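# Unplug monitor cable from back-panel port using two arms

## Task

Free the monitor cable's plug from its port on the rear panel: loosen both of its thumbscrews, draw the plug out along the port's axis, and have it lie loose away from the port with nothing from the robot supporting it. If the plug is angled beyond what the port permits while still seated, the attempt fails immediately. The final state must hold up without the grippers, so open the grippers and withdraw the arms afterwards.

## Robot and tools

Robot: two arms, left_arm and right_arm. Each has six joints (waist, shoulder, elbow, wrist pitch, wrist yaw, wrist roll) and a two-finger gripper. The fingers extend along the gripper's +z axis and close along its y axis. The reported hand point sits between the pads, roughly 1 cm back from the fingertips.

Frame: every pose in the results uses one scene frame. Origin is on the table surface midway between the arms, +z is up, +x points out across the table, and left_arm sits toward +y. The arm names do not tell you which side of a camera image they appear on. Arm bases may be tilted. Mounting plates and the metal frame behind the arms (standing on the floor) are fixed obstacles; a "too close" warning counts a plate and its side of the frame as belonging to that arm. Printed hand positions can be wrong, more so when reaching far.

Tool execute_actions. Argument actions is a list holding zero or one item; optional pictures (boolean) turns camera images on or off for that result (they come by default).
- Empty list: no command, just returns the current state.
- Move: {"rows": [...], "steps": n}. rows is 1 to 15 rows; steps is 1 to 15 (default 15), each step 1/30 s. Row k is applied on step k; if rows run out, the last one repeats.
- Each row is a single flat list of 14 numbers covering both arms: left_arm waist, shoulder, elbow, wrist pitch, wrist yaw, wrist roll, gripper, then the same seven for right_arm. Send all 14 even if one arm stays still (repeat its current angles).
- Joint numbers are absolute target angles in radians, in the same units Joint positions prints. Stated ranges per arm: waist -2.618 to 3.054, shoulder 0.000 to 3.142, elbow 0.000 to 3.142, wrist pitch -1.571 to 1.571, wrist yaw -1.571 to 1.571, wrist roll -2.094 to 2.094. True ends can differ by up to 0.036 either way. A target more than 0.036 beyond a stated end, and further out than the joint's last reported angle, makes the whole call be refused (nothing is sent). Targets beyond the real end are clipped there, and the result may then report "joint sent to its limit" (possibly about an earlier, still-running action); absence of that line proves nothing.
- Gripper number: absolute command from -1 (closed) to +1 (fully open). Pads touch at about -0.94; each millimetre of object width adds about 0.0208. Commanding below an object's width squeezes harder, up to roughly 50-62 N per pad (less on thin parts under ~5 mm). Keep resending the closing value to keep holding.
- Wait: {"steps": n} with n up to 300, no rows. It returns once n steps have elapsed since the previous result, with your reply time counted in.

Motion behaviour: each joint's target is capped to a lead ahead of its measured angle (waist 0.202, shoulder 0.258, elbow 0.238, wrist pitch 0.573, wrist yaw and roll 0.522 rad), and if targets would shift the hand more than 70 mm from where it is, all are scaled back. Far goals therefore take several actions. Friction can leave a joint up to about 0.031 rad short, and a smaller change may not move it at all. The simulation keeps running while you think and write; arms keep heading to the last row sent until all have nearly stopped (slow or blocked counts as stopped) or a step is HELD; after that only a new action moves them on. Fingers already moving keep moving.

Reading results:
- State line: left_arm: … | right_arm: …, each with end_effector_position (metres) and end_effector_quat_wxyz, in the scene frame.
- Joint positions / Joint velocities: per arm, six angles (rad) plus gripper opening in metres (0.093 open to 0.000 closed, about ±1 mm error). With nothing between the pads it approximates pad gap; on a rigid flat object it settles up to about 12 mm below the object's width, more on soft, small or round items.
- grip_measured: gripper motor on the -1..+1 scale, with a fixed per-gripper offset up to ±0.02. It barely shows contact; on a rigid object it rests at most about 0.21 below the width reading.
- "joint command not followed": the clearance check altered or blocked some joint targets; the rest of the row ran.
- HELD: marks steps where your row, or part of it, was not sent.
- Joint torques: drive outputs in joint order, with per-arm offset, scale and noise; nonzero even in free air.
- MOTOR HOT from 75 °C. At 90 °C that arm halts for 10 s (threshold then off for 5 minutes); at 100 °C the arm stops holding and falls. Both appear as OVER-TEMPERATURE FAULT. Holding loads heats motors, also while you think.

Tool zoom_image: camera (cam_high, cam_low, cam_left_wrist, cam_right_wrist; each 672x504) and region [x0, y0, x1, y1] in pixels of that camera's latest image, origin top-left, at most 504 by 504. Returns an enlarged view.

Tool finished_scene: scene (integer 1 or 2). Ends the current scene irreversibly and reports whether the goal was met; its result gives the next task. Replying without any tool call ends everything.

Suggested order: look, locate port and thumbscrews with zooms, unscrew both (wrist roll turns), grasp the plug, pull it straight along the port axis without tilting, set it down clear, open the gripper and retract.

Avoid: arms touching or pushing each other, dropping or slamming things, pushing hard, knocking anything off the table, tilting the plug while seated, and overheating motors. Loose objects may occasionally get nudged by outside pushes.

Each tool is called after "Call:" by a JSON object that holds its "op" and its "data".

## Session

Call:
{"op": "execute_actions", "data": {"actions": []}}

Scene clock: 0.00 s of 10600.00 s.
left_arm: end_effector_position=(+0.1724, -0.2281, +0.2755) grip_measured=+0.232 end_effector_quat_wxyz=(-0.162, -0.134, +0.766, -0.608) | right_arm: end_effector_position=(+0.3850, -0.6148, +0.3222) grip_measured=-0.663 end_effector_quat_wxyz=(+0.202, +0.500, +0.688, -0.485)
Joint positions: left_arm=[-1.016  2.135  1.171  0.704  0.471 -1.868  0.056] | right_arm=[-0.644  2.086  1.729 -0.618  1.02   0.372  0.013]
Joint velocities: left_arm=[-0.007 -0.007 -0.012 -0.081 -0.037 -0.037 -0.   ] | right_arm=[ 0.002 -0.012 -0.017  0.051 -0.007 -0.066 -0.   ]
Joint torques (N m, as the arm reports them, + toward a larger angle): no reading

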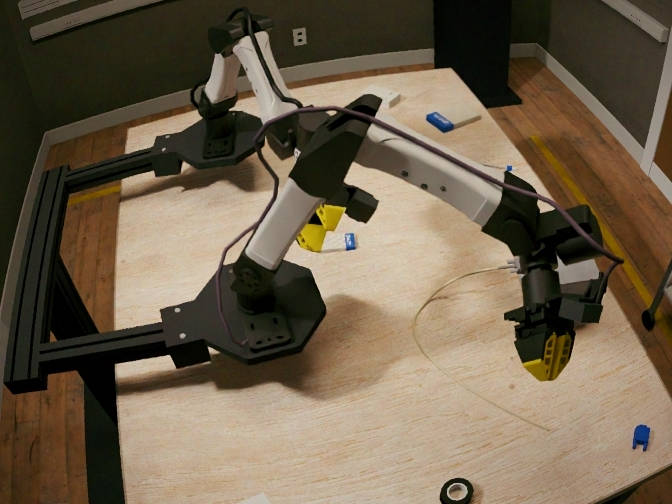

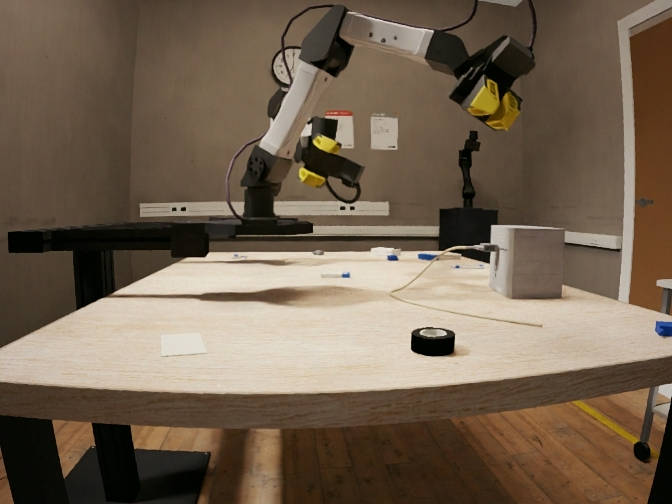

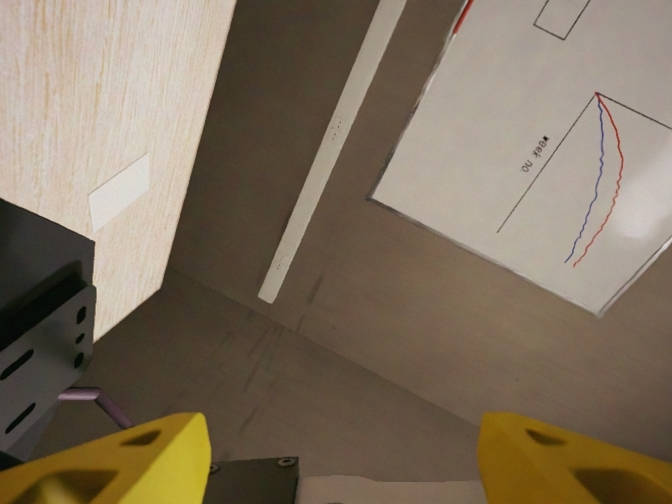

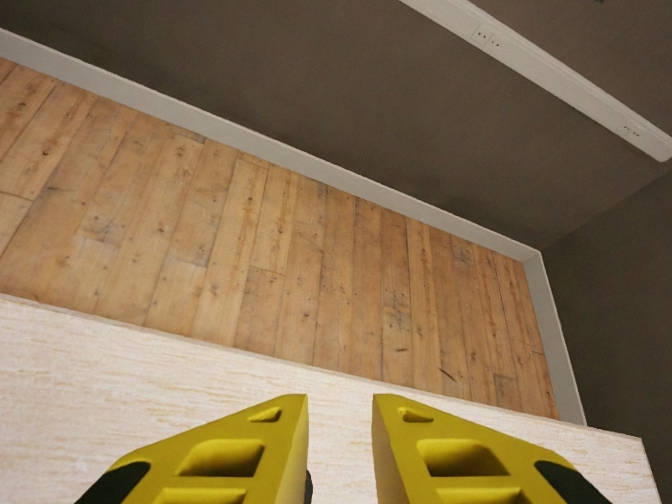

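Call:
{"op": "execute_actions", "data": {"actions": [{"rows":[[0.3,1.0,1.0,0,0,0,1,0,1.5,1.0,0,0,0,1]]}], "pictures": false}}

Call:
{"op": "execute_actions", "data": {"actions": [{"steps":150}]}}

Call:
{"op": "zoom_image", "data": {"camera": "cam_low", "region": [430,200,590,320]}}

Call:
{"op": "zoom_image", "data": {"camera": "cam_high", "region": [460,200,620,320]}}

Scene clock: 4.47 s of 10600.00 s.
left_arm: end_effector_position=(+0.3982, +0.0287, +0.3956) grip_measured=+1.000 end_effector_quat_wxyz=(+0.339, -0.159, +0.798, -0.471) | right_arm: end_effector_position=(+0.5062, -0.3024, +0.3621) grip_measured=+0.992 end_effector_quat_wxyz=(+0.487, +0.131, +0.856, -0.112)
Joint positions: left_arm=[-0.482  1.509  1.04   0.135  0.101 -1.082  0.093] | right_arm=[-0.127  1.546  1.131 -0.114  0.3    0.082  0.093]
Joint velocities: left_arm=[ 1.282 -1.468 -0.002 -0.418 -0.286  1.619  0.   ] | right_arm=[ 1.263 -0.54  -0.965  0.549 -1.297 -0.33  -0.   ]
Joint torques (N m, as the arm reports them, + toward a larger angle): left_arm=[-0.39 -7.6   6.39  2.16 -0.03  0.11] | right_arm=[-0.57 -6.67  8.54  1.83  0.22 -0.11]
Steps of this call (steps 1 to 90: nothing new was sent; then 0.97 s passed at rest; steps 91 to 105: all 15 steps of this action). Readings (joint positions):
91: left_arm=[-1.010 2.118 1.162 0.666 0.443 -1.829] | right_arm=[-0.637 2.069 1.701 -0.570 0.983 0.344]
92: left_arm=[-0.996 2.086 1.137 0.610 0.408 -1.783] | right_arm=[-0.623 2.039 1.656 -0.520 0.936 0.312]
94: left_arm=[-0.943 2.012 1.096 0.495 0.341 -1.687] | right_arm=[-0.570 1.969 1.569 -0.433 0.841 0.257]
98: left_arm=[-0.792 1.845 1.051 0.304 0.223 -1.476] | right_arm=[-0.425 1.805 1.405 -0.289 0.641 0.173]
105: the state above

Scene clock: 9.47 s of 10600.00 s.
left_arm: end_effector_position=(+0.3832, +0.3814, +0.5583) grip_measured=+1.000 end_effector_quat_wxyz=(+0.712, -0.062, +0.699, +0.044) | right_arm: end_effector_position=(+0.5002, -0.1921, +0.3395) grip_measured=+0.992 end_effector_quat_wxyz=(+0.495, -0.030, +0.868, +0.030)
Joint positions: left_arm=[ 0.297  0.99   1.018  0.007 -0.006 -0.01   0.093] | right_arm=[ 0.006  1.512  1.006 -0.014  0.008  0.007  0.093]
Joint velocities: left_arm=[-0.002  0.002 -0.007  0.007  0.007 -0.007  0.   ] | right_arm=[ 0.022  0.007 -0.007  0.11  -0.037 -0.066 -0.001]
Joint torques (N m, as the arm reports them, + toward a larger angle): left_arm=[ 0.4  -1.41  6.8   2.14  0.05  0.13] | right_arm=[-0.87 -7.26  9.31  2.18 -0.03 -0.19]
Steps of this call (steps 1 to 45: the robot went on to your last target; steps 46 to 110: nothing new was sent; then 1.33 s passed at rest). Readings (joint positions):
1: left_arm=[-0.435 1.458 1.040 0.121 0.089 -1.023] | right_arm=[-0.083 1.529 1.097 -0.092 0.251 0.070]
2: left_arm=[-0.388 1.405 1.040 0.109 0.080 -0.964] | right_arm=[-0.043 1.518 1.065 -0.074 0.200 0.057]
4: left_arm=[-0.291 1.298 1.040 0.089 0.062 -0.842] | right_arm=[0.007 1.512 1.025 -0.057 0.118 0.037]
8: left_arm=[-0.068 1.081 1.040 0.061 0.040 -0.545] | right_arm=[0.010 1.512 1.006 -0.045 0.047 0.018]
110: the state above
All arms were judged still, so your last target was given up. Only a new action makes them travel on or press farther. Fingers that are still opening or closing keep moving.

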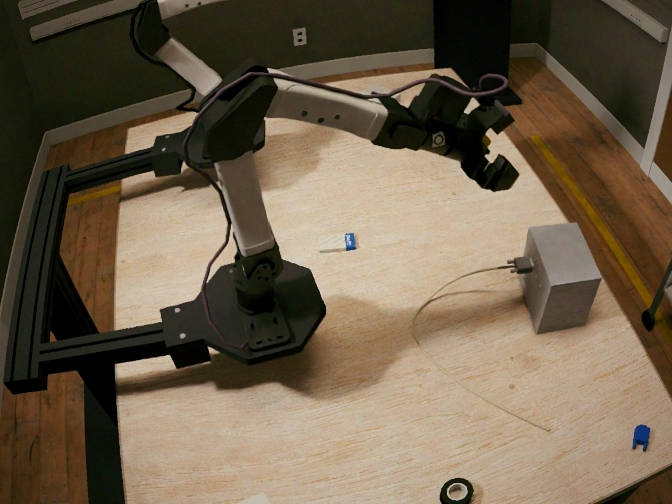

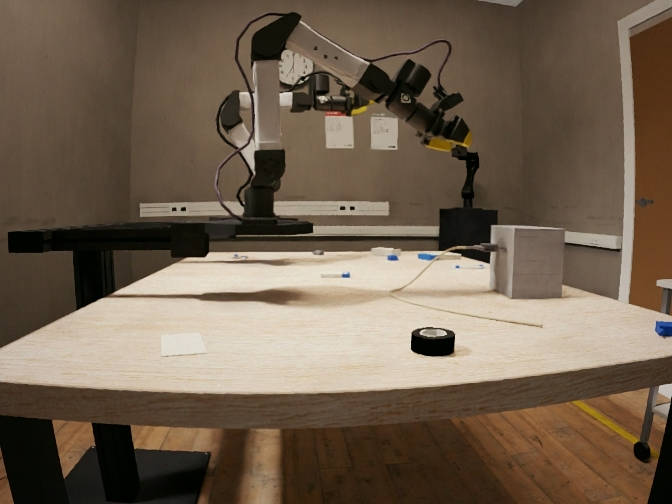

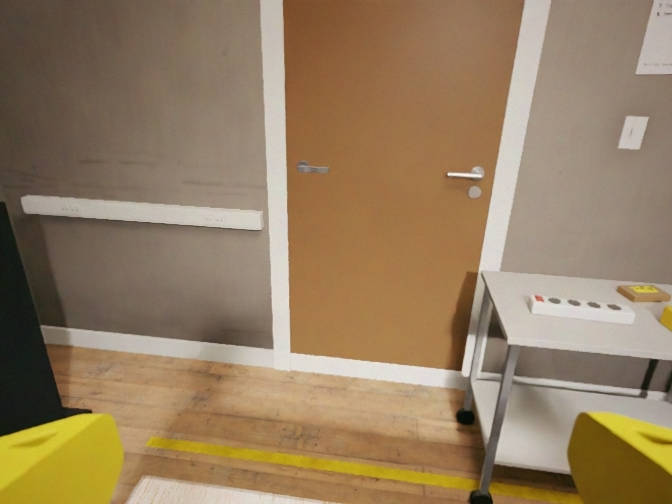

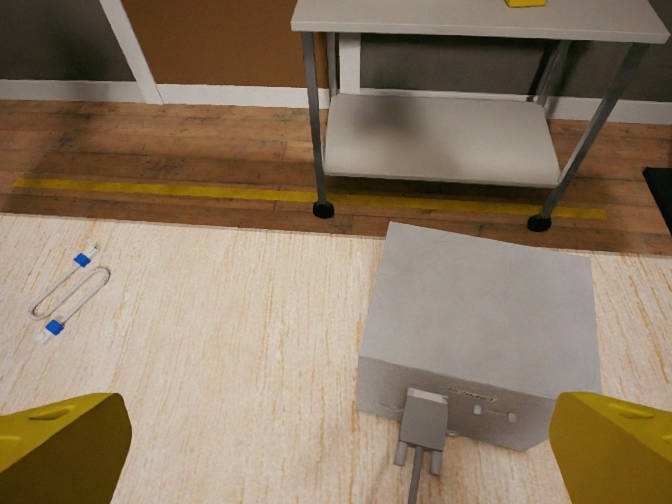

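Region (430, 200, 590, 320) of cam_low's 672x504 image, scaled by 3.150, with more detail than that image has; it fills the top 378 rows of this view, and the rest is white.

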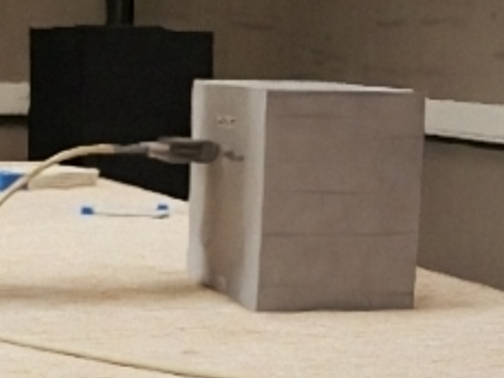

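Region (460, 200, 620, 320) of cam_high's 672x504 image, scaled by 3.150, with more detail than that image has; it fills the top 378 rows of this view, and the rest is white.

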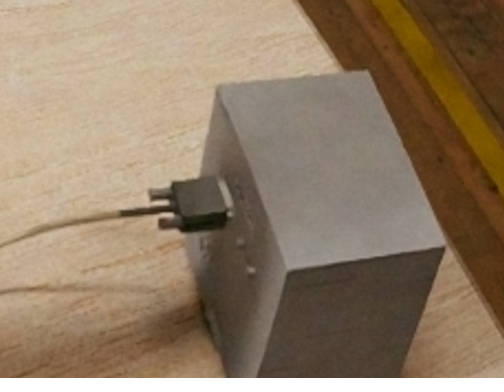

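Call:
{"op": "execute_actions", "data": {"actions": [{"rows":[[0.3,1.0,1.0,0,0,0,1,0,2.2,0.8,1.4,0,0,1]]}], "pictures": false}}

Call:
{"op": "execute_actions", "data": {"actions": [{"steps":60}]}}

Scene clock: 15.33 s of 10600.00 s.
left_arm: end_effector_position=(+0.3832, +0.3814, +0.5583) grip_measured=+1.000 end_effector_quat_wxyz=(+0.712, -0.062, +0.699, +0.044) | right_arm: end_effector_position=(+0.5465, -0.1844, +0.1779) grip_measured=+0.992 end_effector_quat_wxyz=(+0.614, -0.025, +0.788, +0.036)
Joint positions: left_arm=[ 0.297  0.99   1.018  0.007 -0.006 -0.01   0.093] | right_arm=[0.006 2.236 0.784 1.221 0.008 0.006 0.093]
Joint velocities: left_arm=[-0.007  0.007 -0.007 -0.037  0.022 -0.007  0.   ] | right_arm=[ 0.002 -0.31  -0.012  1.15   0.007  0.037  0.001]
Joint torques (N m, as the arm reports them, + toward a larger angle): left_arm=[ 0.4  -1.22  6.73  2.15  0.06  0.11] | right_arm=[ -0.81 -10.37   7.07   2.21   0.02  -0.12]
Steps of this call (steps 1 to 90: nothing new was sent; then 2.37 s passed at rest; steps 91 to 105: all 15 steps of this action). Readings (joint positions):
91: left_arm=[0.297 0.990 1.018 0.007 -0.006 -0.010] | right_arm=[0.006 1.529 0.981 0.063 0.008 0.007]
92: left_arm=[0.297 0.990 1.018 0.007 -0.006 -0.010] | right_arm=[0.006 1.566 0.951 0.179 0.008 0.007]
94: left_arm=[0.297 0.990 1.018 0.007 -0.006 -0.010] | right_arm=[0.006 1.704 0.887 0.428 0.008 0.006]
98: left_arm=[0.297 0.990 1.018 0.007 -0.006 -0.010] | right_arm=[0.006 2.083 0.828 0.863 0.008 0.006]
105: the state above

Scene clock: 17.33 s of 10600.00 s.
left_arm: end_effector_position=(+0.3832, +0.3814, +0.5583) grip_measured=+1.000 end_effector_quat_wxyz=(+0.712, -0.062, +0.699, +0.044) | right_arm: end_effector_position=(+0.5545, -0.1848, +0.2339) grip_measured=+0.992 end_effector_quat_wxyz=(+0.689, -0.021, +0.723, +0.039)
Joint positions: left_arm=[ 0.297  0.99   1.018  0.007 -0.006 -0.01   0.093] | right_arm=[0.006 2.203 0.784 1.386 0.008 0.006 0.093]
Joint velocities: left_arm=[ 0.007 -0.007 -0.007 -0.051 -0.007 -0.066  0.   ] | right_arm=[-0.007  0.007 -0.012 -0.051 -0.037 -0.007 -0.   ]
Joint torques (N m, as the arm reports them, + toward a larger angle): left_arm=[ 0.38 -1.35  6.66  2.15  0.05  0.11] | right_arm=[-0.83 -9.16  7.41  2.27  0.05 -0.16]
Steps of this call (steps 1 to 30: the robot went on to your last target; steps 31 to 60: nothing new was sent). Readings (joint positions):
1: left_arm=[0.297 0.990 1.018 0.007 -0.006 -0.010] | right_arm=[0.006 2.225 0.784 1.257 0.008 0.006]
2: left_arm=[0.297 0.990 1.018 0.007 -0.006 -0.010] | right_arm=[0.006 2.215 0.784 1.288 0.008 0.006]
4: left_arm=[0.297 0.990 1.018 0.007 -0.006 -0.010] | right_arm=[0.006 2.204 0.784 1.336 0.008 0.006]
8: left_arm=[0.297 0.990 1.018 0.007 -0.006 -0.010] | right_arm=[0.006 2.203 0.784 1.371 0.008 0.006]
60: the state above
All arms were judged still, so your last target was given up. Only a new action makes them travel on or press farther. Fingers that are still opening or closing keep moving.

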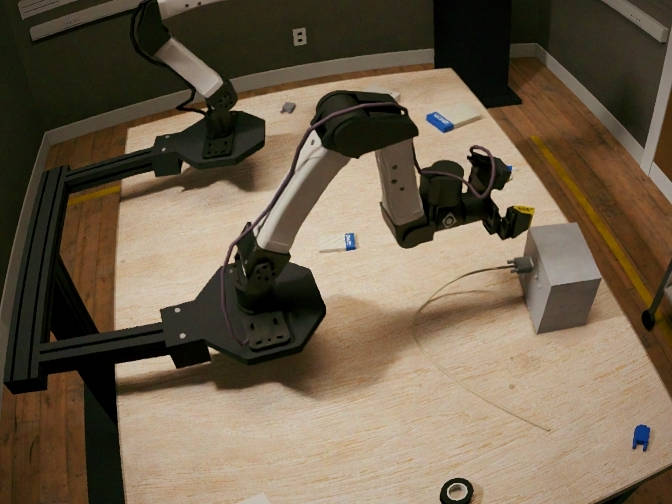

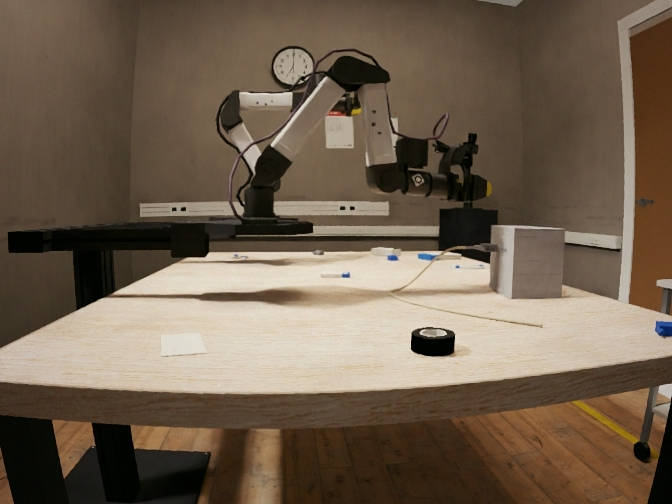

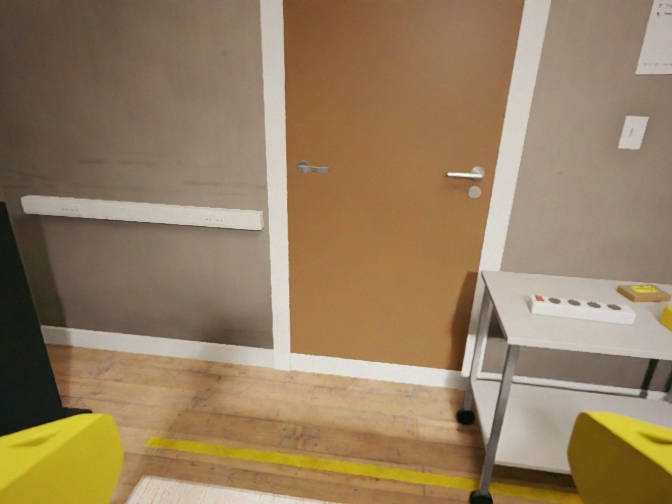

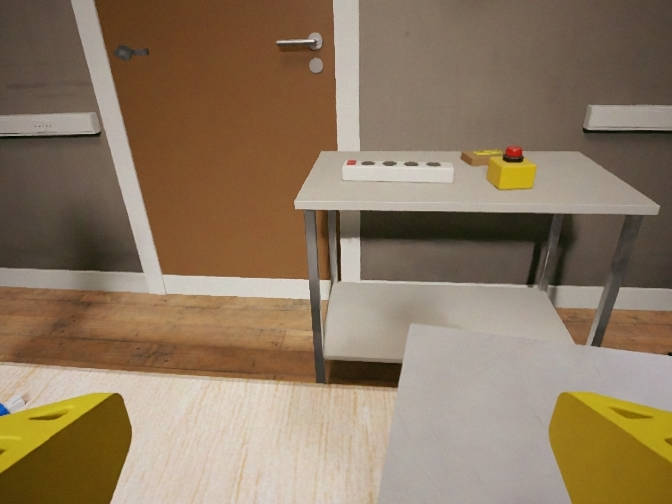

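Call:
{"op": "execute_actions", "data": {"actions": [{"rows":[[0.3,1.0,1.0,0,0,0,1,-0.03,2.2,0.7,1.5,0,0,1],[0.3,1.0,1.0,0,0,0,1,-0.06,2.2,0.6,1.57,0,0,1],[0.3,1.0,1.0,0,0,0,1,-0.1,2.2,0.5,1.57,0,0,1],[0.3,1.0,1.0,0,0,0,1,-0.1,2.2,0.5,1.57,0,0,1],[0.3,1.0,1.0,0,0,0,1,-0.1,2.2,0.5,1.57,0,0,1],[0.3,1.0,1.0,0,0,0,1,-0.1,2.25,0.5,1.57,0,0,1],[0.3,1.0,1.0,0,0,0,1,-0.1,2.25,0.5,1.57,0,0,1],[0.3,1.0,1.0,0,0,0,1,-0.1,2.3,0.5,1.57,0,0,1],[0.3,1.0,1.0,0,0,0,1,-0.1,2.3,0.5,1.57,0,0,1],[0.3,1.0,1.0,0,0,0,1,-0.1,2.33,0.5,1.57,0,0,1]]}], "pictures": false}}

Call:
{"op": "execute_actions", "data": {"actions": [{"steps":20}]}}

Scene clock: 28.73 s of 10600.00 s.
left_arm: end_effector_position=(+0.3832, +0.3814, +0.5583) grip_measured=+1.000 end_effector_quat_wxyz=(+0.712, -0.061, +0.699, +0.044) | right_arm: end_effector_position=(+0.4714, -0.2383, +0.1332) grip_measured=+0.992 end_effector_quat_wxyz=(+0.592, +0.017, +0.806, +0.002)
Joint positions: left_arm=[ 0.297  0.99   1.018  0.007 -0.006 -0.009  0.093] | right_arm=[-0.106  2.326  0.506  1.533  0.005  0.006  0.093]
Joint velocities: left_arm=[-0.012  0.012  0.007 -0.037  0.037 -0.037  0.   ] | right_arm=[-0.007  0.007 -0.007  0.051  0.022  0.051 -0.   ]
Joint torques (N m, as the arm reports them, + toward a larger angle): left_arm=[ 0.37 -1.36  6.74  2.11  0.07  0.13] | right_arm=[ 0.2  -7.56  2.06  2.38  0.01 -0.17]
joint sent to its limit (right arm) — the command would take joint 4 (wrist pitch) past its upper limit, so that joint was sent only as far as its limit.
Steps of this call (steps 1 to 90: nothing new was sent; then 7.90 s passed at rest; steps 91 to 105: all 15 steps of this action). Readings (joint positions):
91: left_arm=[0.297 0.990 1.018 0.007 -0.006 -0.010] | right_arm=[0.003 2.203 0.773 1.401 0.006 0.006]
92: left_arm=[0.297 0.990 1.018 0.007 -0.006 -0.009] | right_arm=[-0.006 2.201 0.738 1.437 0.002 0.006]
94: left_arm=[0.297 0.990 1.018 0.007 -0.006 -0.009] | right_arm=[-0.048 2.192 0.613 1.497 -0.002 0.006]
98: left_arm=[0.297 0.990 1.018 0.007 -0.006 -0.009] | right_arm=[-0.107 2.245 0.506 1.519 0.005 0.006]
105: the state above

Scene clock: 29.40 s of 10600.00 s.
left_arm: end_effector_position=(+0.3832, +0.3814, +0.5583) grip_measured=+1.000 end_effector_quat_wxyz=(+0.712, -0.061, +0.699, +0.044) | right_arm: end_effector_position=(+0.4727, -0.2384, +0.1376) grip_measured=+0.992 end_effector_quat_wxyz=(+0.599, +0.017, +0.800, +0.002)
Joint positions: left_arm=[ 0.297  0.99   1.018  0.007 -0.006 -0.009  0.093] | right_arm=[-0.106  2.326  0.506  1.552  0.005  0.006  0.093]
Joint velocities: left_arm=[-0.012 -0.017 -0.017 -0.007  0.022 -0.037  0.   ] | right_arm=[-0.012 -0.007  0.002 -0.022 -0.007 -0.007  0.   ]
Joint torques (N m, as the arm reports them, + toward a larger angle): left_arm=[ 0.39 -1.21  6.8   2.15  0.04  0.13] | right_arm=[ 0.24 -7.48  2.56  2.26  0.06 -0.18]
joint sent to its limit (right arm) — the command would take joint 4 (wrist pitch) past its upper limit, so that joint was sent only as far as its limit.
Steps of this call (steps 1 to 20: the robot went on to your last target). Readings (joint positions):
1: left_arm=[0.297 0.990 1.018 0.007 -0.006 -0.009] | right_arm=[-0.106 2.326 0.506 1.537 0.005 0.006]
2: left_arm=[0.297 0.990 1.018 0.007 -0.006 -0.009] | right_arm=[-0.106 2.326 0.506 1.540 0.005 0.006]
4: left_arm=[0.297 0.990 1.018 0.007 -0.006 -0.009] | right_arm=[-0.106 2.326 0.506 1.545 0.005 0.006]
8: left_arm=[0.297 0.990 1.018 0.007 -0.006 -0.009] | right_arm=[-0.106 2.326 0.506 1.550 0.005 0.006]
20: the state above

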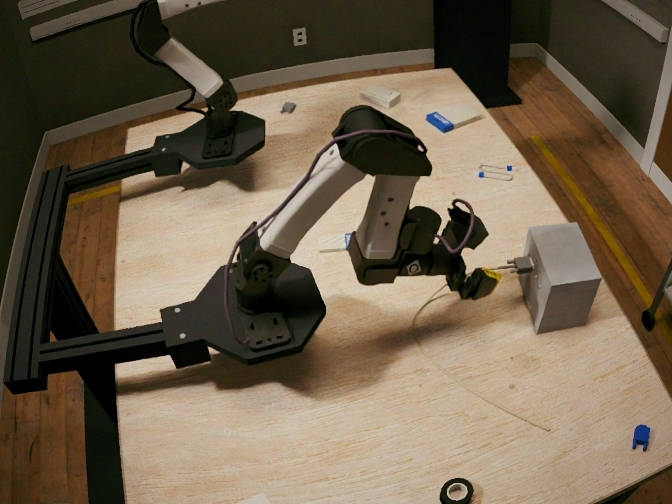

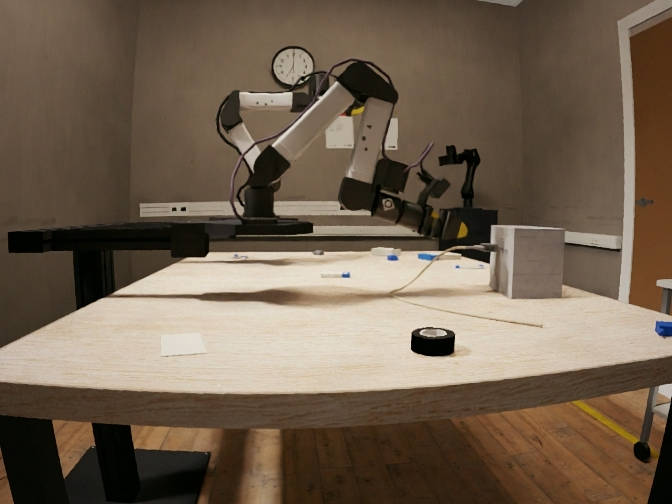

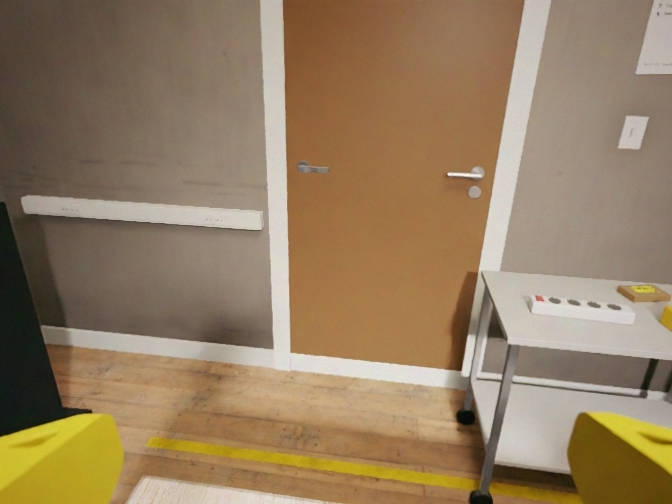

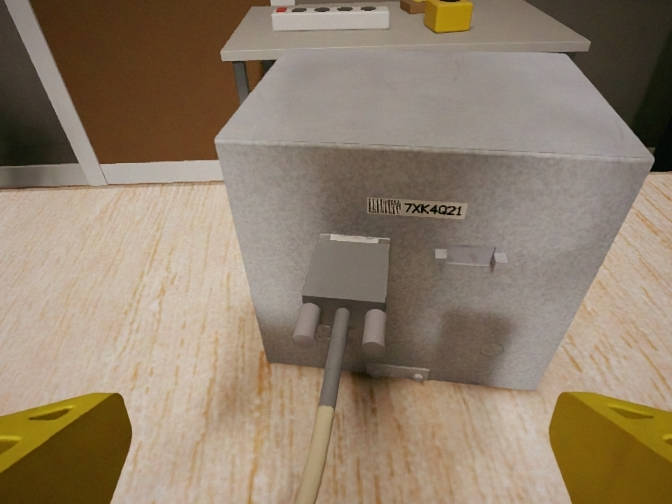

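Call:
{"op": "execute_actions", "data": {"actions": [{"rows":[[0.3,1.0,1.0,0,0,0,1,-0.135,2.37,0.56,1.55,0,0,-0.6],[0.3,1.0,1.0,0,0,0,1,-0.135,2.37,0.56,1.55,0,0,-0.6],[0.3,1.0,1.0,0,0,0,1,-0.135,2.37,0.56,1.55,0,0,-0.6],[0.3,1.0,1.0,0,0,0,1,-0.135,2.42,0.62,1.55,0,0,-0.6],[0.3,1.0,1.0,0,0,0,1,-0.135,2.42,0.62,1.55,0,0,-0.6],[0.3,1.0,1.0,0,0,0,1,-0.135,2.42,0.62,1.55,0,0,-0.6],[0.3,1.0,1.0,0,0,0,1,-0.135,2.465,0.68,1.55,0,0,-0.6]]}], "pictures": false}}

Call:
{"op": "execute_actions", "data": {"actions": [{"steps":20}]}}

Call:
{"op": "zoom_image", "data": {"camera": "cam_low", "region": [430,210,510,270]}}

Scene clock: 37.03 s of 10600.00 s.
left_arm: end_effector_position=(+0.3832, +0.3814, +0.5583) grip_measured=+1.000 end_effector_quat_wxyz=(+0.712, -0.061, +0.699, +0.044) | right_arm: end_effector_position=(+0.5037, -0.2501, +0.1171) grip_measured=-0.599 end_effector_quat_wxyz=(+0.608, +0.027, +0.793, -0.006)
Joint positions: left_arm=[ 0.297  0.99   1.018  0.007 -0.006 -0.009  0.093] | right_arm=[-0.131  2.456  0.663  1.546  0.003  0.005  0.016]
Joint velocities: left_arm=[-0.002  0.012 -0.002  0.007 -0.022  0.022  0.   ] | right_arm=[-0.022 -0.002 -0.002  0.007 -0.022 -0.081  0.001]
Joint torques (N m, as the arm reports them, + toward a larger angle): left_arm=[ 0.5  -1.34  6.73  2.15  0.07  0.12] | right_arm=[-0.56 -8.25  4.97  2.1   0.11 -0.15]
joint sent to its limit (right arm) — the command would take joint 4 (wrist pitch) past its upper limit, so that joint was sent only as far as its limit.
Steps of this call (steps 1 to 15: the robot went on to your last target; steps 16 to 90: nothing new was sent; then 4.13 s passed at rest; steps 91 to 105: all 15 steps of this action). Readings (joint positions):
91: left_arm=[0.297 0.990 1.018 0.007 -0.006 -0.009] | right_arm=[-0.108 2.331 0.511 1.553 0.004 0.005]
92: left_arm=[0.297 0.990 1.018 0.007 -0.006 -0.009] | right_arm=[-0.114 2.340 0.524 1.553 0.003 0.005]
94: left_arm=[0.297 0.990 1.018 0.007 -0.006 -0.009] | right_arm=[-0.125 2.362 0.551 1.553 0.003 0.005]
98: left_arm=[0.297 0.990 1.018 0.007 -0.006 -0.009] | right_arm=[-0.131 2.429 0.634 1.552 0.003 0.005]
105: the state above

Scene clock: 37.70 s of 10600.00 s.
left_arm: end_effector_position=(+0.3832, +0.3814, +0.5583) grip_measured=+1.000 end_effector_quat_wxyz=(+0.712, -0.061, +0.699, +0.044) | right_arm: end_effector_position=(+0.5037, -0.2501, +0.1171) grip_measured=-0.599 end_effector_quat_wxyz=(+0.608, +0.027, +0.793, -0.006)
Joint positions: left_arm=[ 0.297  0.99   1.018  0.007 -0.006 -0.009  0.093] | right_arm=[-0.131  2.456  0.663  1.546  0.003  0.005  0.016]
Joint velocities: left_arm=[-0.012  0.002 -0.002 -0.051  0.022 -0.051  0.   ] | right_arm=[-0.002  0.002  0.007 -0.007 -0.037  0.037  0.   ]
Joint torques (N m, as the arm reports them, + toward a larger angle): left_arm=[ 0.37 -1.34  6.77  2.17  0.07  0.13] | right_arm=[-0.38 -8.31  4.75  2.23  0.06 -0.14]
Steps of this call (steps 1 to 15: the robot went on to your last target; steps 16 to 20: nothing new was sent). Readings (joint positions):
1: left_arm=[0.297 0.990 1.018 0.007 -0.006 -0.009] | right_arm=[-0.131 2.456 0.663 1.546 0.003 0.005]
2: left_arm=[0.297 0.990 1.018 0.007 -0.006 -0.009] | right_arm=[-0.131 2.456 0.663 1.546 0.003 0.005]
4: left_arm=[0.297 0.990 1.018 0.007 -0.006 -0.009] | right_arm=[-0.131 2.456 0.663 1.546 0.003 0.005]
8: left_arm=[0.297 0.990 1.018 0.007 -0.006 -0.009] | right_arm=[-0.131 2.456 0.663 1.546 0.003 0.005]
20: the state above
All arms were judged still, so your last target was given up. Only a new action makes them travel on or press farther. Fingers that are still opening or closing keep moving.

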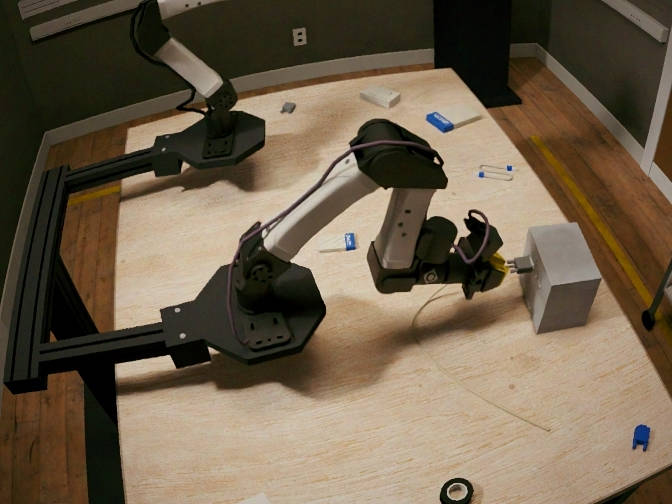

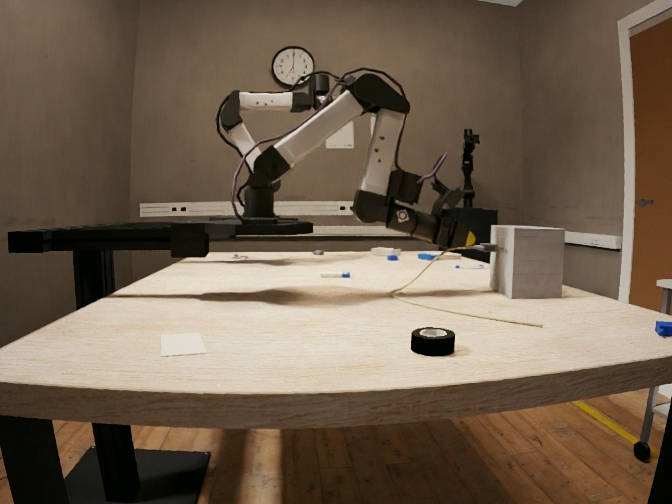

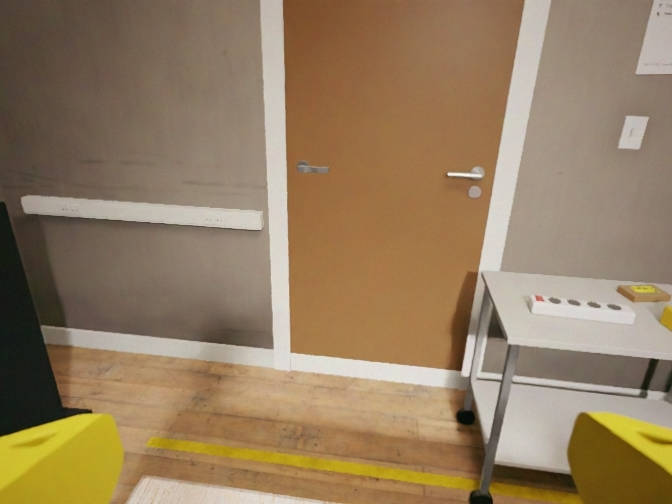

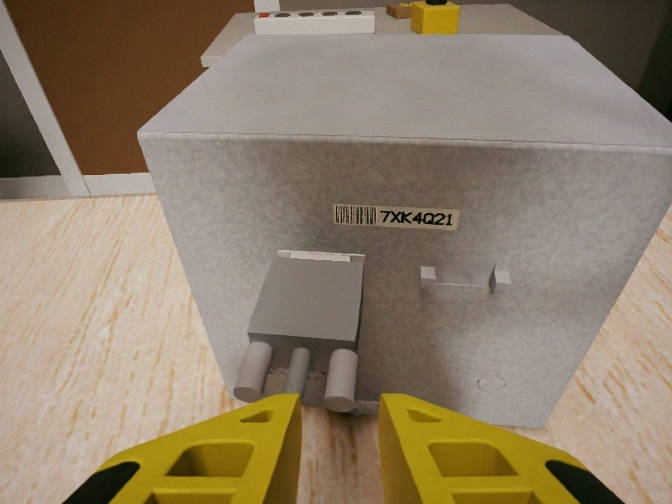

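Region (430, 210, 510, 270) of cam_low's 672x504 image, scaled by 6.300, with more detail than that image has; it fills the top 378 rows of this view, and the rest is white.

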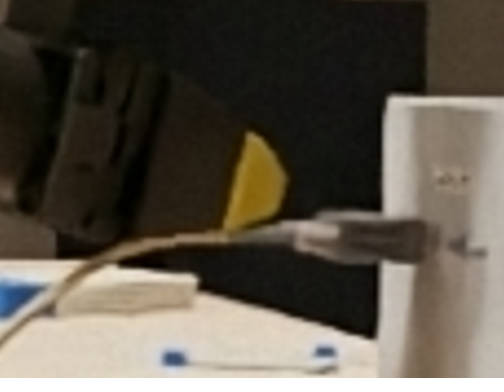

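Call:
{"op": "execute_actions", "data": {"actions": [{"rows":[[0.3,1.0,1.0,0,0,0,1,-0.3,2.465,0.68,1.55,0,0,-0.6],[0.3,1.0,1.0,0,0,0,1,-0.3,2.465,0.68,1.55,0,0,-0.6],[0.3,1.0,1.0,0,0,0,1,-0.3,2.465,0.68,1.55,0,0,-0.6],[0.3,1.0,1.0,0,0,0,1,-0.3,2.465,0.68,1.55,0,0,-0.6],[0.3,1.0,1.0,0,0,0,1,-0.3,2.465,0.68,1.55,0,0,-0.6],[0.3,1.0,1.0,0,0,0,1,-0.3,2.52,0.72,1.55,-0.25,1.5,-0.5]]}], "pictures": false}}

Call:
{"op": "execute_actions", "data": {"actions": [{"steps":30}]}}

Scene clock: 43.97 s of 10600.00 s.
left_arm: end_effector_position=(+0.3832, +0.3814, +0.5583) grip_measured=+1.000 end_effector_quat_wxyz=(+0.712, -0.061, +0.699, +0.044) | right_arm: end_effector_position=(+0.5014, -0.2932, +0.1023) grip_measured=-0.501 end_effector_quat_wxyz=(+0.519, +0.402, +0.687, +0.312)
Joint positions: left_arm=[ 0.297  0.99   1.018  0.007 -0.006 -0.009  0.093] | right_arm=[-0.303  2.511  0.704  1.547 -0.215  0.993  0.021]
Joint velocities: left_arm=[-0.002  0.007 -0.002 -0.081 -0.051 -0.022  0.   ] | right_arm=[-0.002  0.017  0.012  0.081 -0.168  2.806  0.   ]
Joint torques (N m, as the arm reports them, + toward a larger angle): left_arm=[ 0.36 -1.38  6.76  2.17  0.05  0.12] | right_arm=[ 0.35 -8.34  4.66  2.15 -0.01 -0.07]
Steps of this call (steps 1 to 90: nothing new was sent; then 2.77 s passed at rest; steps 91 to 105: all 15 steps of this action). Readings (joint positions):
91: left_arm=[0.297 0.990 1.018 0.007 -0.006 -0.009] | right_arm=[-0.149 2.456 0.663 1.546 -0.008 0.004]
92: left_arm=[0.297 0.990 1.018 0.007 -0.006 -0.009] | right_arm=[-0.184 2.456 0.663 1.546 -0.014 0.003]
94: left_arm=[0.297 0.990 1.018 0.007 -0.006 -0.009] | right_arm=[-0.269 2.456 0.663 1.546 -0.008 0.003]
98: left_arm=[0.297 0.990 1.018 0.007 -0.006 -0.009] | right_arm=[-0.321 2.490 0.697 1.552 -0.103 0.290]
105: the state above

Scene clock: 44.97 s of 10600.00 s.
left_arm: end_effector_position=(+0.3832, +0.3814, +0.5583) grip_measured=+1.000 end_effector_quat_wxyz=(+0.712, -0.061, +0.699, +0.044) | right_arm: end_effector_position=(+0.5014, -0.2887, +0.1026) grip_measured=-0.501 end_effector_quat_wxyz=(+0.418, +0.554, +0.571, +0.439)
Joint positions: left_arm=[ 0.297  0.99   1.018  0.007 -0.006 -0.009  0.093] | right_arm=[-0.303  2.511  0.704  1.547 -0.242  1.495  0.021]
Joint velocities: left_arm=[-0.012  0.002  0.002  0.022 -0.007 -0.022  0.   ] | right_arm=[-0.022 -0.007  0.002 -0.007 -0.007  0.095 -0.001]
Joint torques (N m, as the arm reports them, + toward a larger angle): left_arm=[ 0.37 -1.29  6.72  2.16  0.06  0.11] | right_arm=[ 0.1  -8.44  4.69  2.25  0.02 -0.1 ]
Steps of this call (steps 1 to 30: the robot went on to your last target). Readings (joint positions):
1: left_arm=[0.297 0.990 1.018 0.007 -0.006 -0.009] | right_arm=[-0.303 2.511 0.704 1.547 -0.221 1.091]
2: left_arm=[0.297 0.990 1.018 0.007 -0.006 -0.009] | right_arm=[-0.303 2.511 0.704 1.547 -0.225 1.173]
4: left_arm=[0.297 0.990 1.018 0.007 -0.006 -0.009] | right_arm=[-0.303 2.511 0.704 1.547 -0.231 1.290]
8: left_arm=[0.297 0.990 1.018 0.007 -0.006 -0.009] | right_arm=[-0.303 2.511 0.704 1.547 -0.238 1.412]
30: the state above

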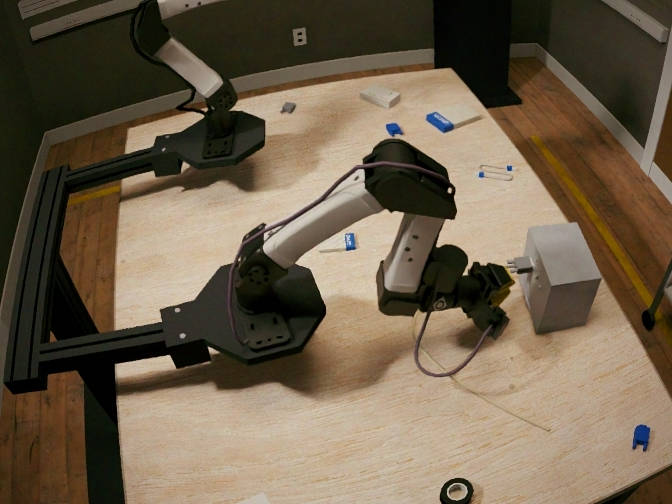

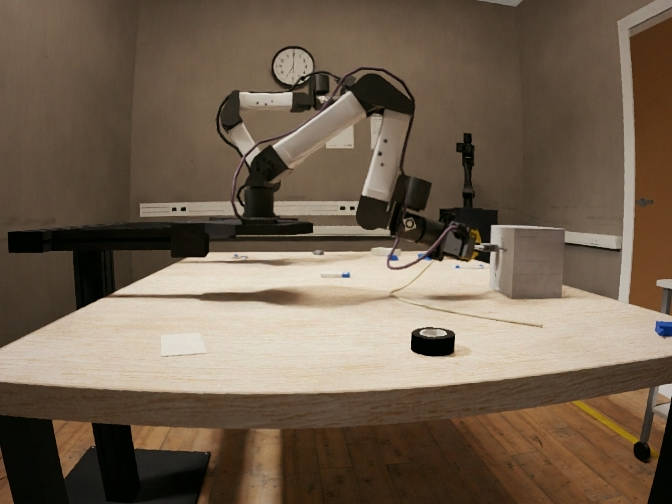

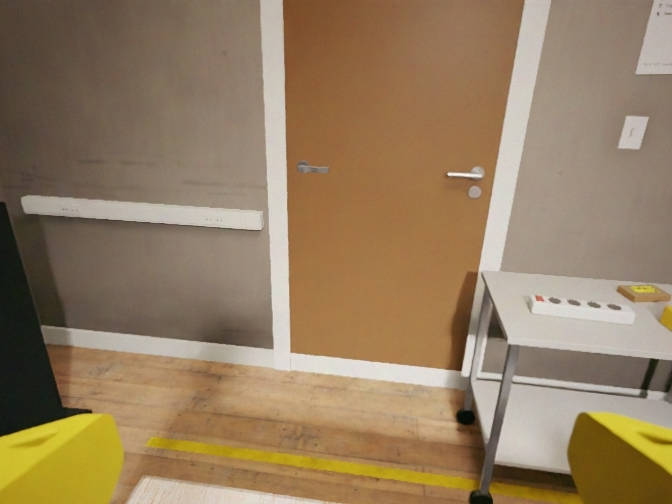

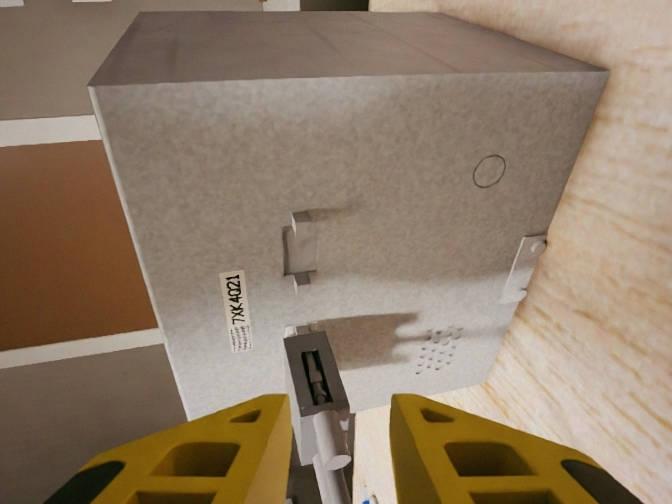

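Call:
{"op": "execute_actions", "data": {"actions": [{"rows":[[0.3,1.0,1.0,0,0,0,1,-0.28,2.52,0.72,1.55,-0.25,1.5,-0.5],[0.3,1.0,1.0,0,0,0,1,-0.26,2.52,0.72,1.55,-0.25,1.5,-0.5],[0.3,1.0,1.0,0,0,0,1,-0.26,2.52,0.72,1.55,-0.25,1.5,-0.5],[0.3,1.0,1.0,0,0,0,1,-0.24,2.52,0.72,1.55,-0.25,1.5,-0.5],[0.3,1.0,1.0,0,0,0,1,-0.24,2.52,0.72,1.55,-0.25,1.5,-0.5],[0.3,1.0,1.0,0,0,0,1,-0.22,2.52,0.72,1.55,-0.25,1.5,-0.5]]}]}}

Scene clock: 48.43 s of 10600.00 s.
left_arm: end_effector_position=(+0.3832, +0.3814, +0.5583) grip_measured=+1.000 end_effector_quat_wxyz=(+0.712, -0.061, +0.699, +0.044) | right_arm: end_effector_position=(+0.5047, -0.2492, +0.1034) grip_measured=-0.501 end_effector_quat_wxyz=(+0.398, +0.529, +0.593, +0.458)
Joint positions: left_arm=[ 0.297  0.99   1.018  0.007 -0.006 -0.009  0.093] | right_arm=[-0.219  2.511  0.704  1.547 -0.247  1.496  0.021]
Joint velocities: left_arm=[ 0.007  0.002  0.002 -0.007  0.066 -0.066  0.   ] | right_arm=[-0.012 -0.002 -0.012 -0.022  0.022 -0.022 -0.001]
Joint torques (N m, as the arm reports them, + toward a larger angle): left_arm=[ 0.37 -1.26  6.67  2.13  0.05  0.13] | right_arm=[-0.33 -8.47  4.55  2.19  0.03 -0.07]
Steps of this call (steps 1 to 15: the robot went on to your last target; steps 16 to 89: nothing new was sent; steps 90 to 104: all 15 steps of this action). Readings (joint positions):
90: left_arm=[0.297 0.990 1.018 0.007 -0.006 -0.009] | right_arm=[-0.301 2.511 0.704 1.547 -0.242 1.496]
91: left_arm=[0.297 0.990 1.018 0.007 -0.006 -0.009] | right_arm=[-0.296 2.511 0.704 1.547 -0.242 1.496]
93: left_arm=[0.297 0.990 1.018 0.007 -0.006 -0.009] | right_arm=[-0.276 2.511 0.704 1.547 -0.242 1.496]
97: left_arm=[0.297 0.990 1.018 0.007 -0.006 -0.009] | right_arm=[-0.229 2.511 0.704 1.547 -0.245 1.496]
104: the state above

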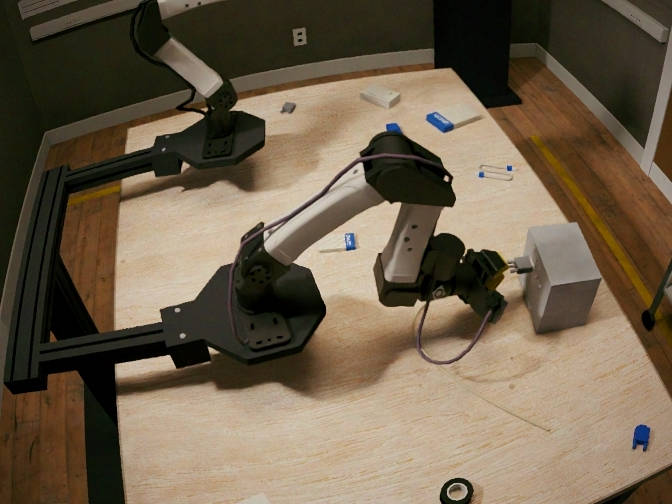

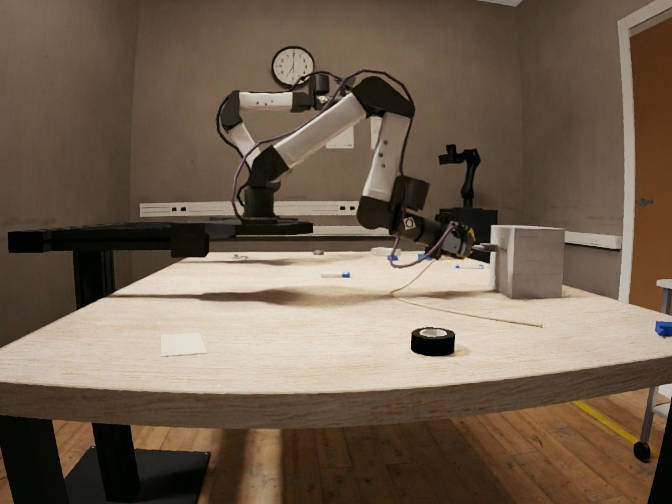

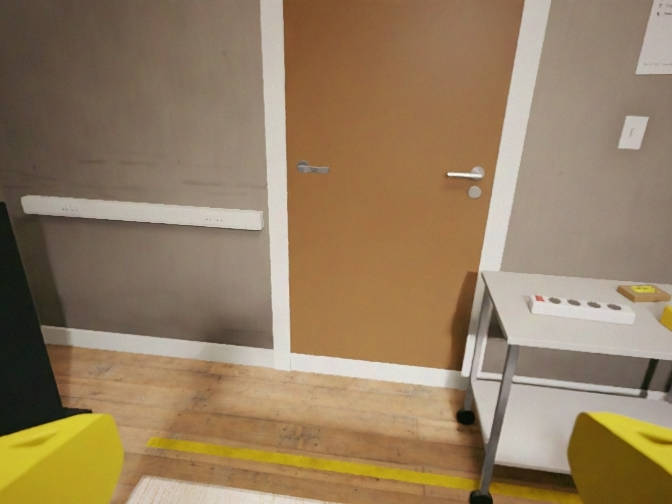

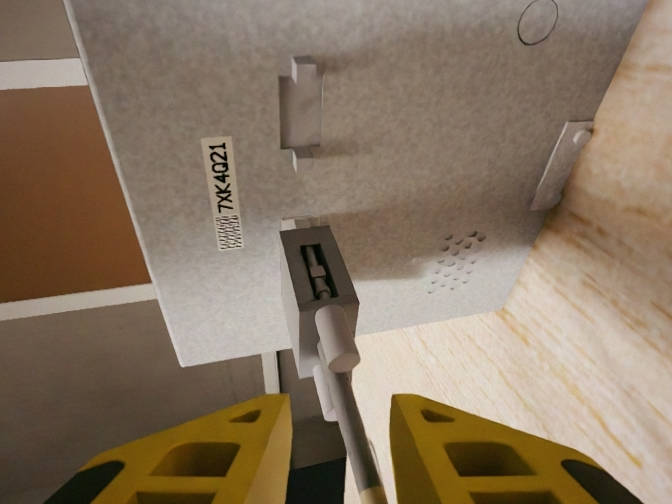

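Call:
{"op": "execute_actions", "data": {"actions": [{"rows":[[0.3,1.0,1.0,0,0,0,1,-0.225,2.55,0.77,1.55,-0.25,1.5,-0.5],[0.3,1.0,1.0,0,0,0,1,-0.225,2.55,0.77,1.55,-0.25,1.5,-0.5],[0.3,1.0,1.0,0,0,0,1,-0.225,2.55,0.77,1.55,-0.25,1.5,-0.5],[0.3,1.0,1.0,0,0,0,1,-0.225,2.583,0.826,1.55,-0.25,1.5,-0.5]]}]}}

Scene clock: 51.87 s of 10600.00 s.
left_arm: end_effector_position=(+0.3832, +0.3814, +0.5583) grip_measured=+1.000 end_effector_quat_wxyz=(+0.712, -0.061, +0.699, +0.044) | right_arm: end_effector_position=(+0.5269, -0.2534, +0.1005) grip_measured=-0.501 end_effector_quat_wxyz=(+0.413, +0.518, +0.585, +0.468)
Joint positions: left_arm=[ 0.297  0.99   1.018  0.007 -0.006 -0.009  0.093] | right_arm=[-0.222  2.571  0.807  1.547 -0.247  1.496  0.021]
Joint velocities: left_arm=[-0.002 -0.002 -0.012 -0.095  0.022 -0.007  0.   ] | right_arm=[-0.007 -0.007  0.012 -0.007  0.007  0.007  0.   ]
Joint torques (N m, as the arm reports them, + toward a larger angle): left_arm=[ 0.35 -1.35  6.73  2.16  0.06  0.13] | right_arm=[-0.6  -8.68  5.05  2.19  0.03 -0.08]
Steps of this call (steps 1 to 15: the robot went on to your last target; steps 16 to 88: nothing new was sent; steps 89 to 103: all 15 steps of this action). Readings (joint positions):
89: left_arm=[0.297 0.990 1.018 0.007 -0.006 -0.009] | right_arm=[-0.219 2.516 0.712 1.547 -0.247 1.496]
90: left_arm=[0.297 0.990 1.018 0.007 -0.006 -0.009] | right_arm=[-0.219 2.525 0.728 1.547 -0.247 1.496]
92: left_arm=[0.297 0.990 1.018 0.007 -0.006 -0.009] | right_arm=[-0.219 2.541 0.758 1.547 -0.247 1.496]
96: left_arm=[0.297 0.990 1.018 0.007 -0.006 -0.009] | right_arm=[-0.222 2.571 0.807 1.547 -0.247 1.496]
103: the state above

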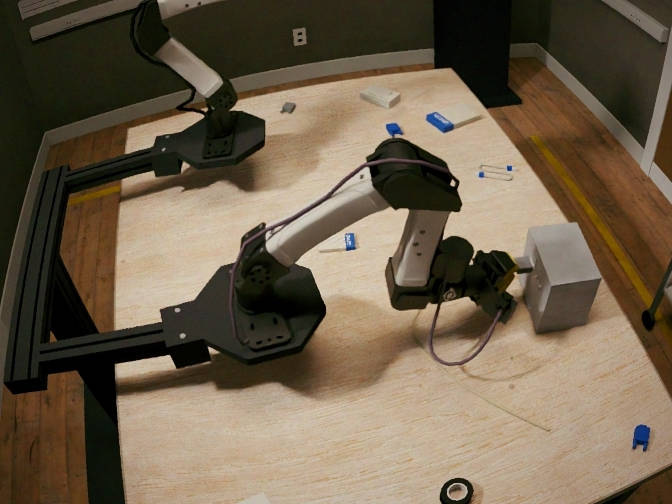

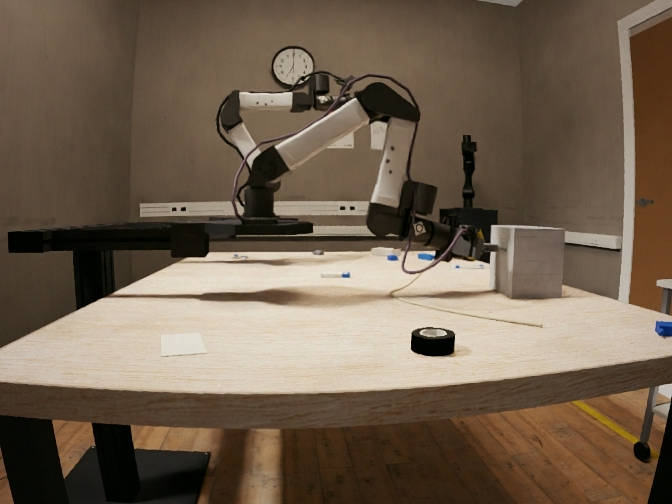

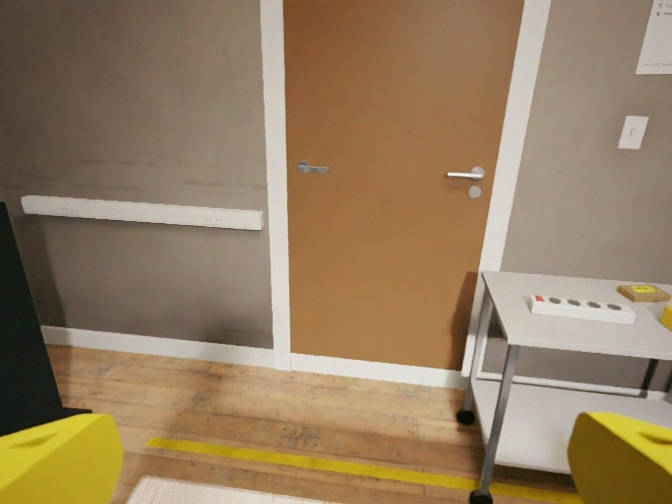

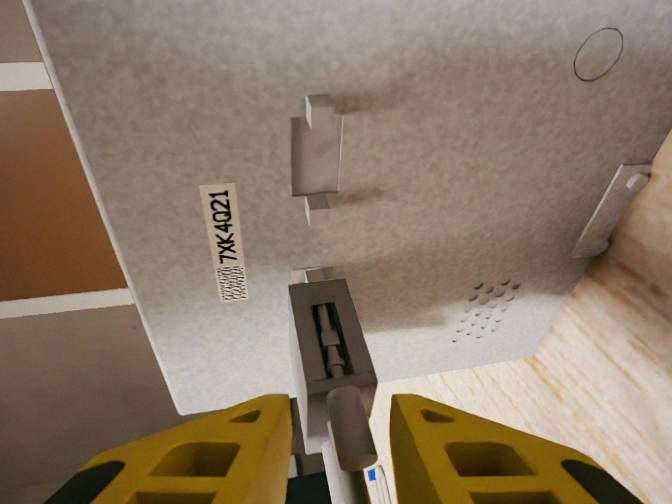

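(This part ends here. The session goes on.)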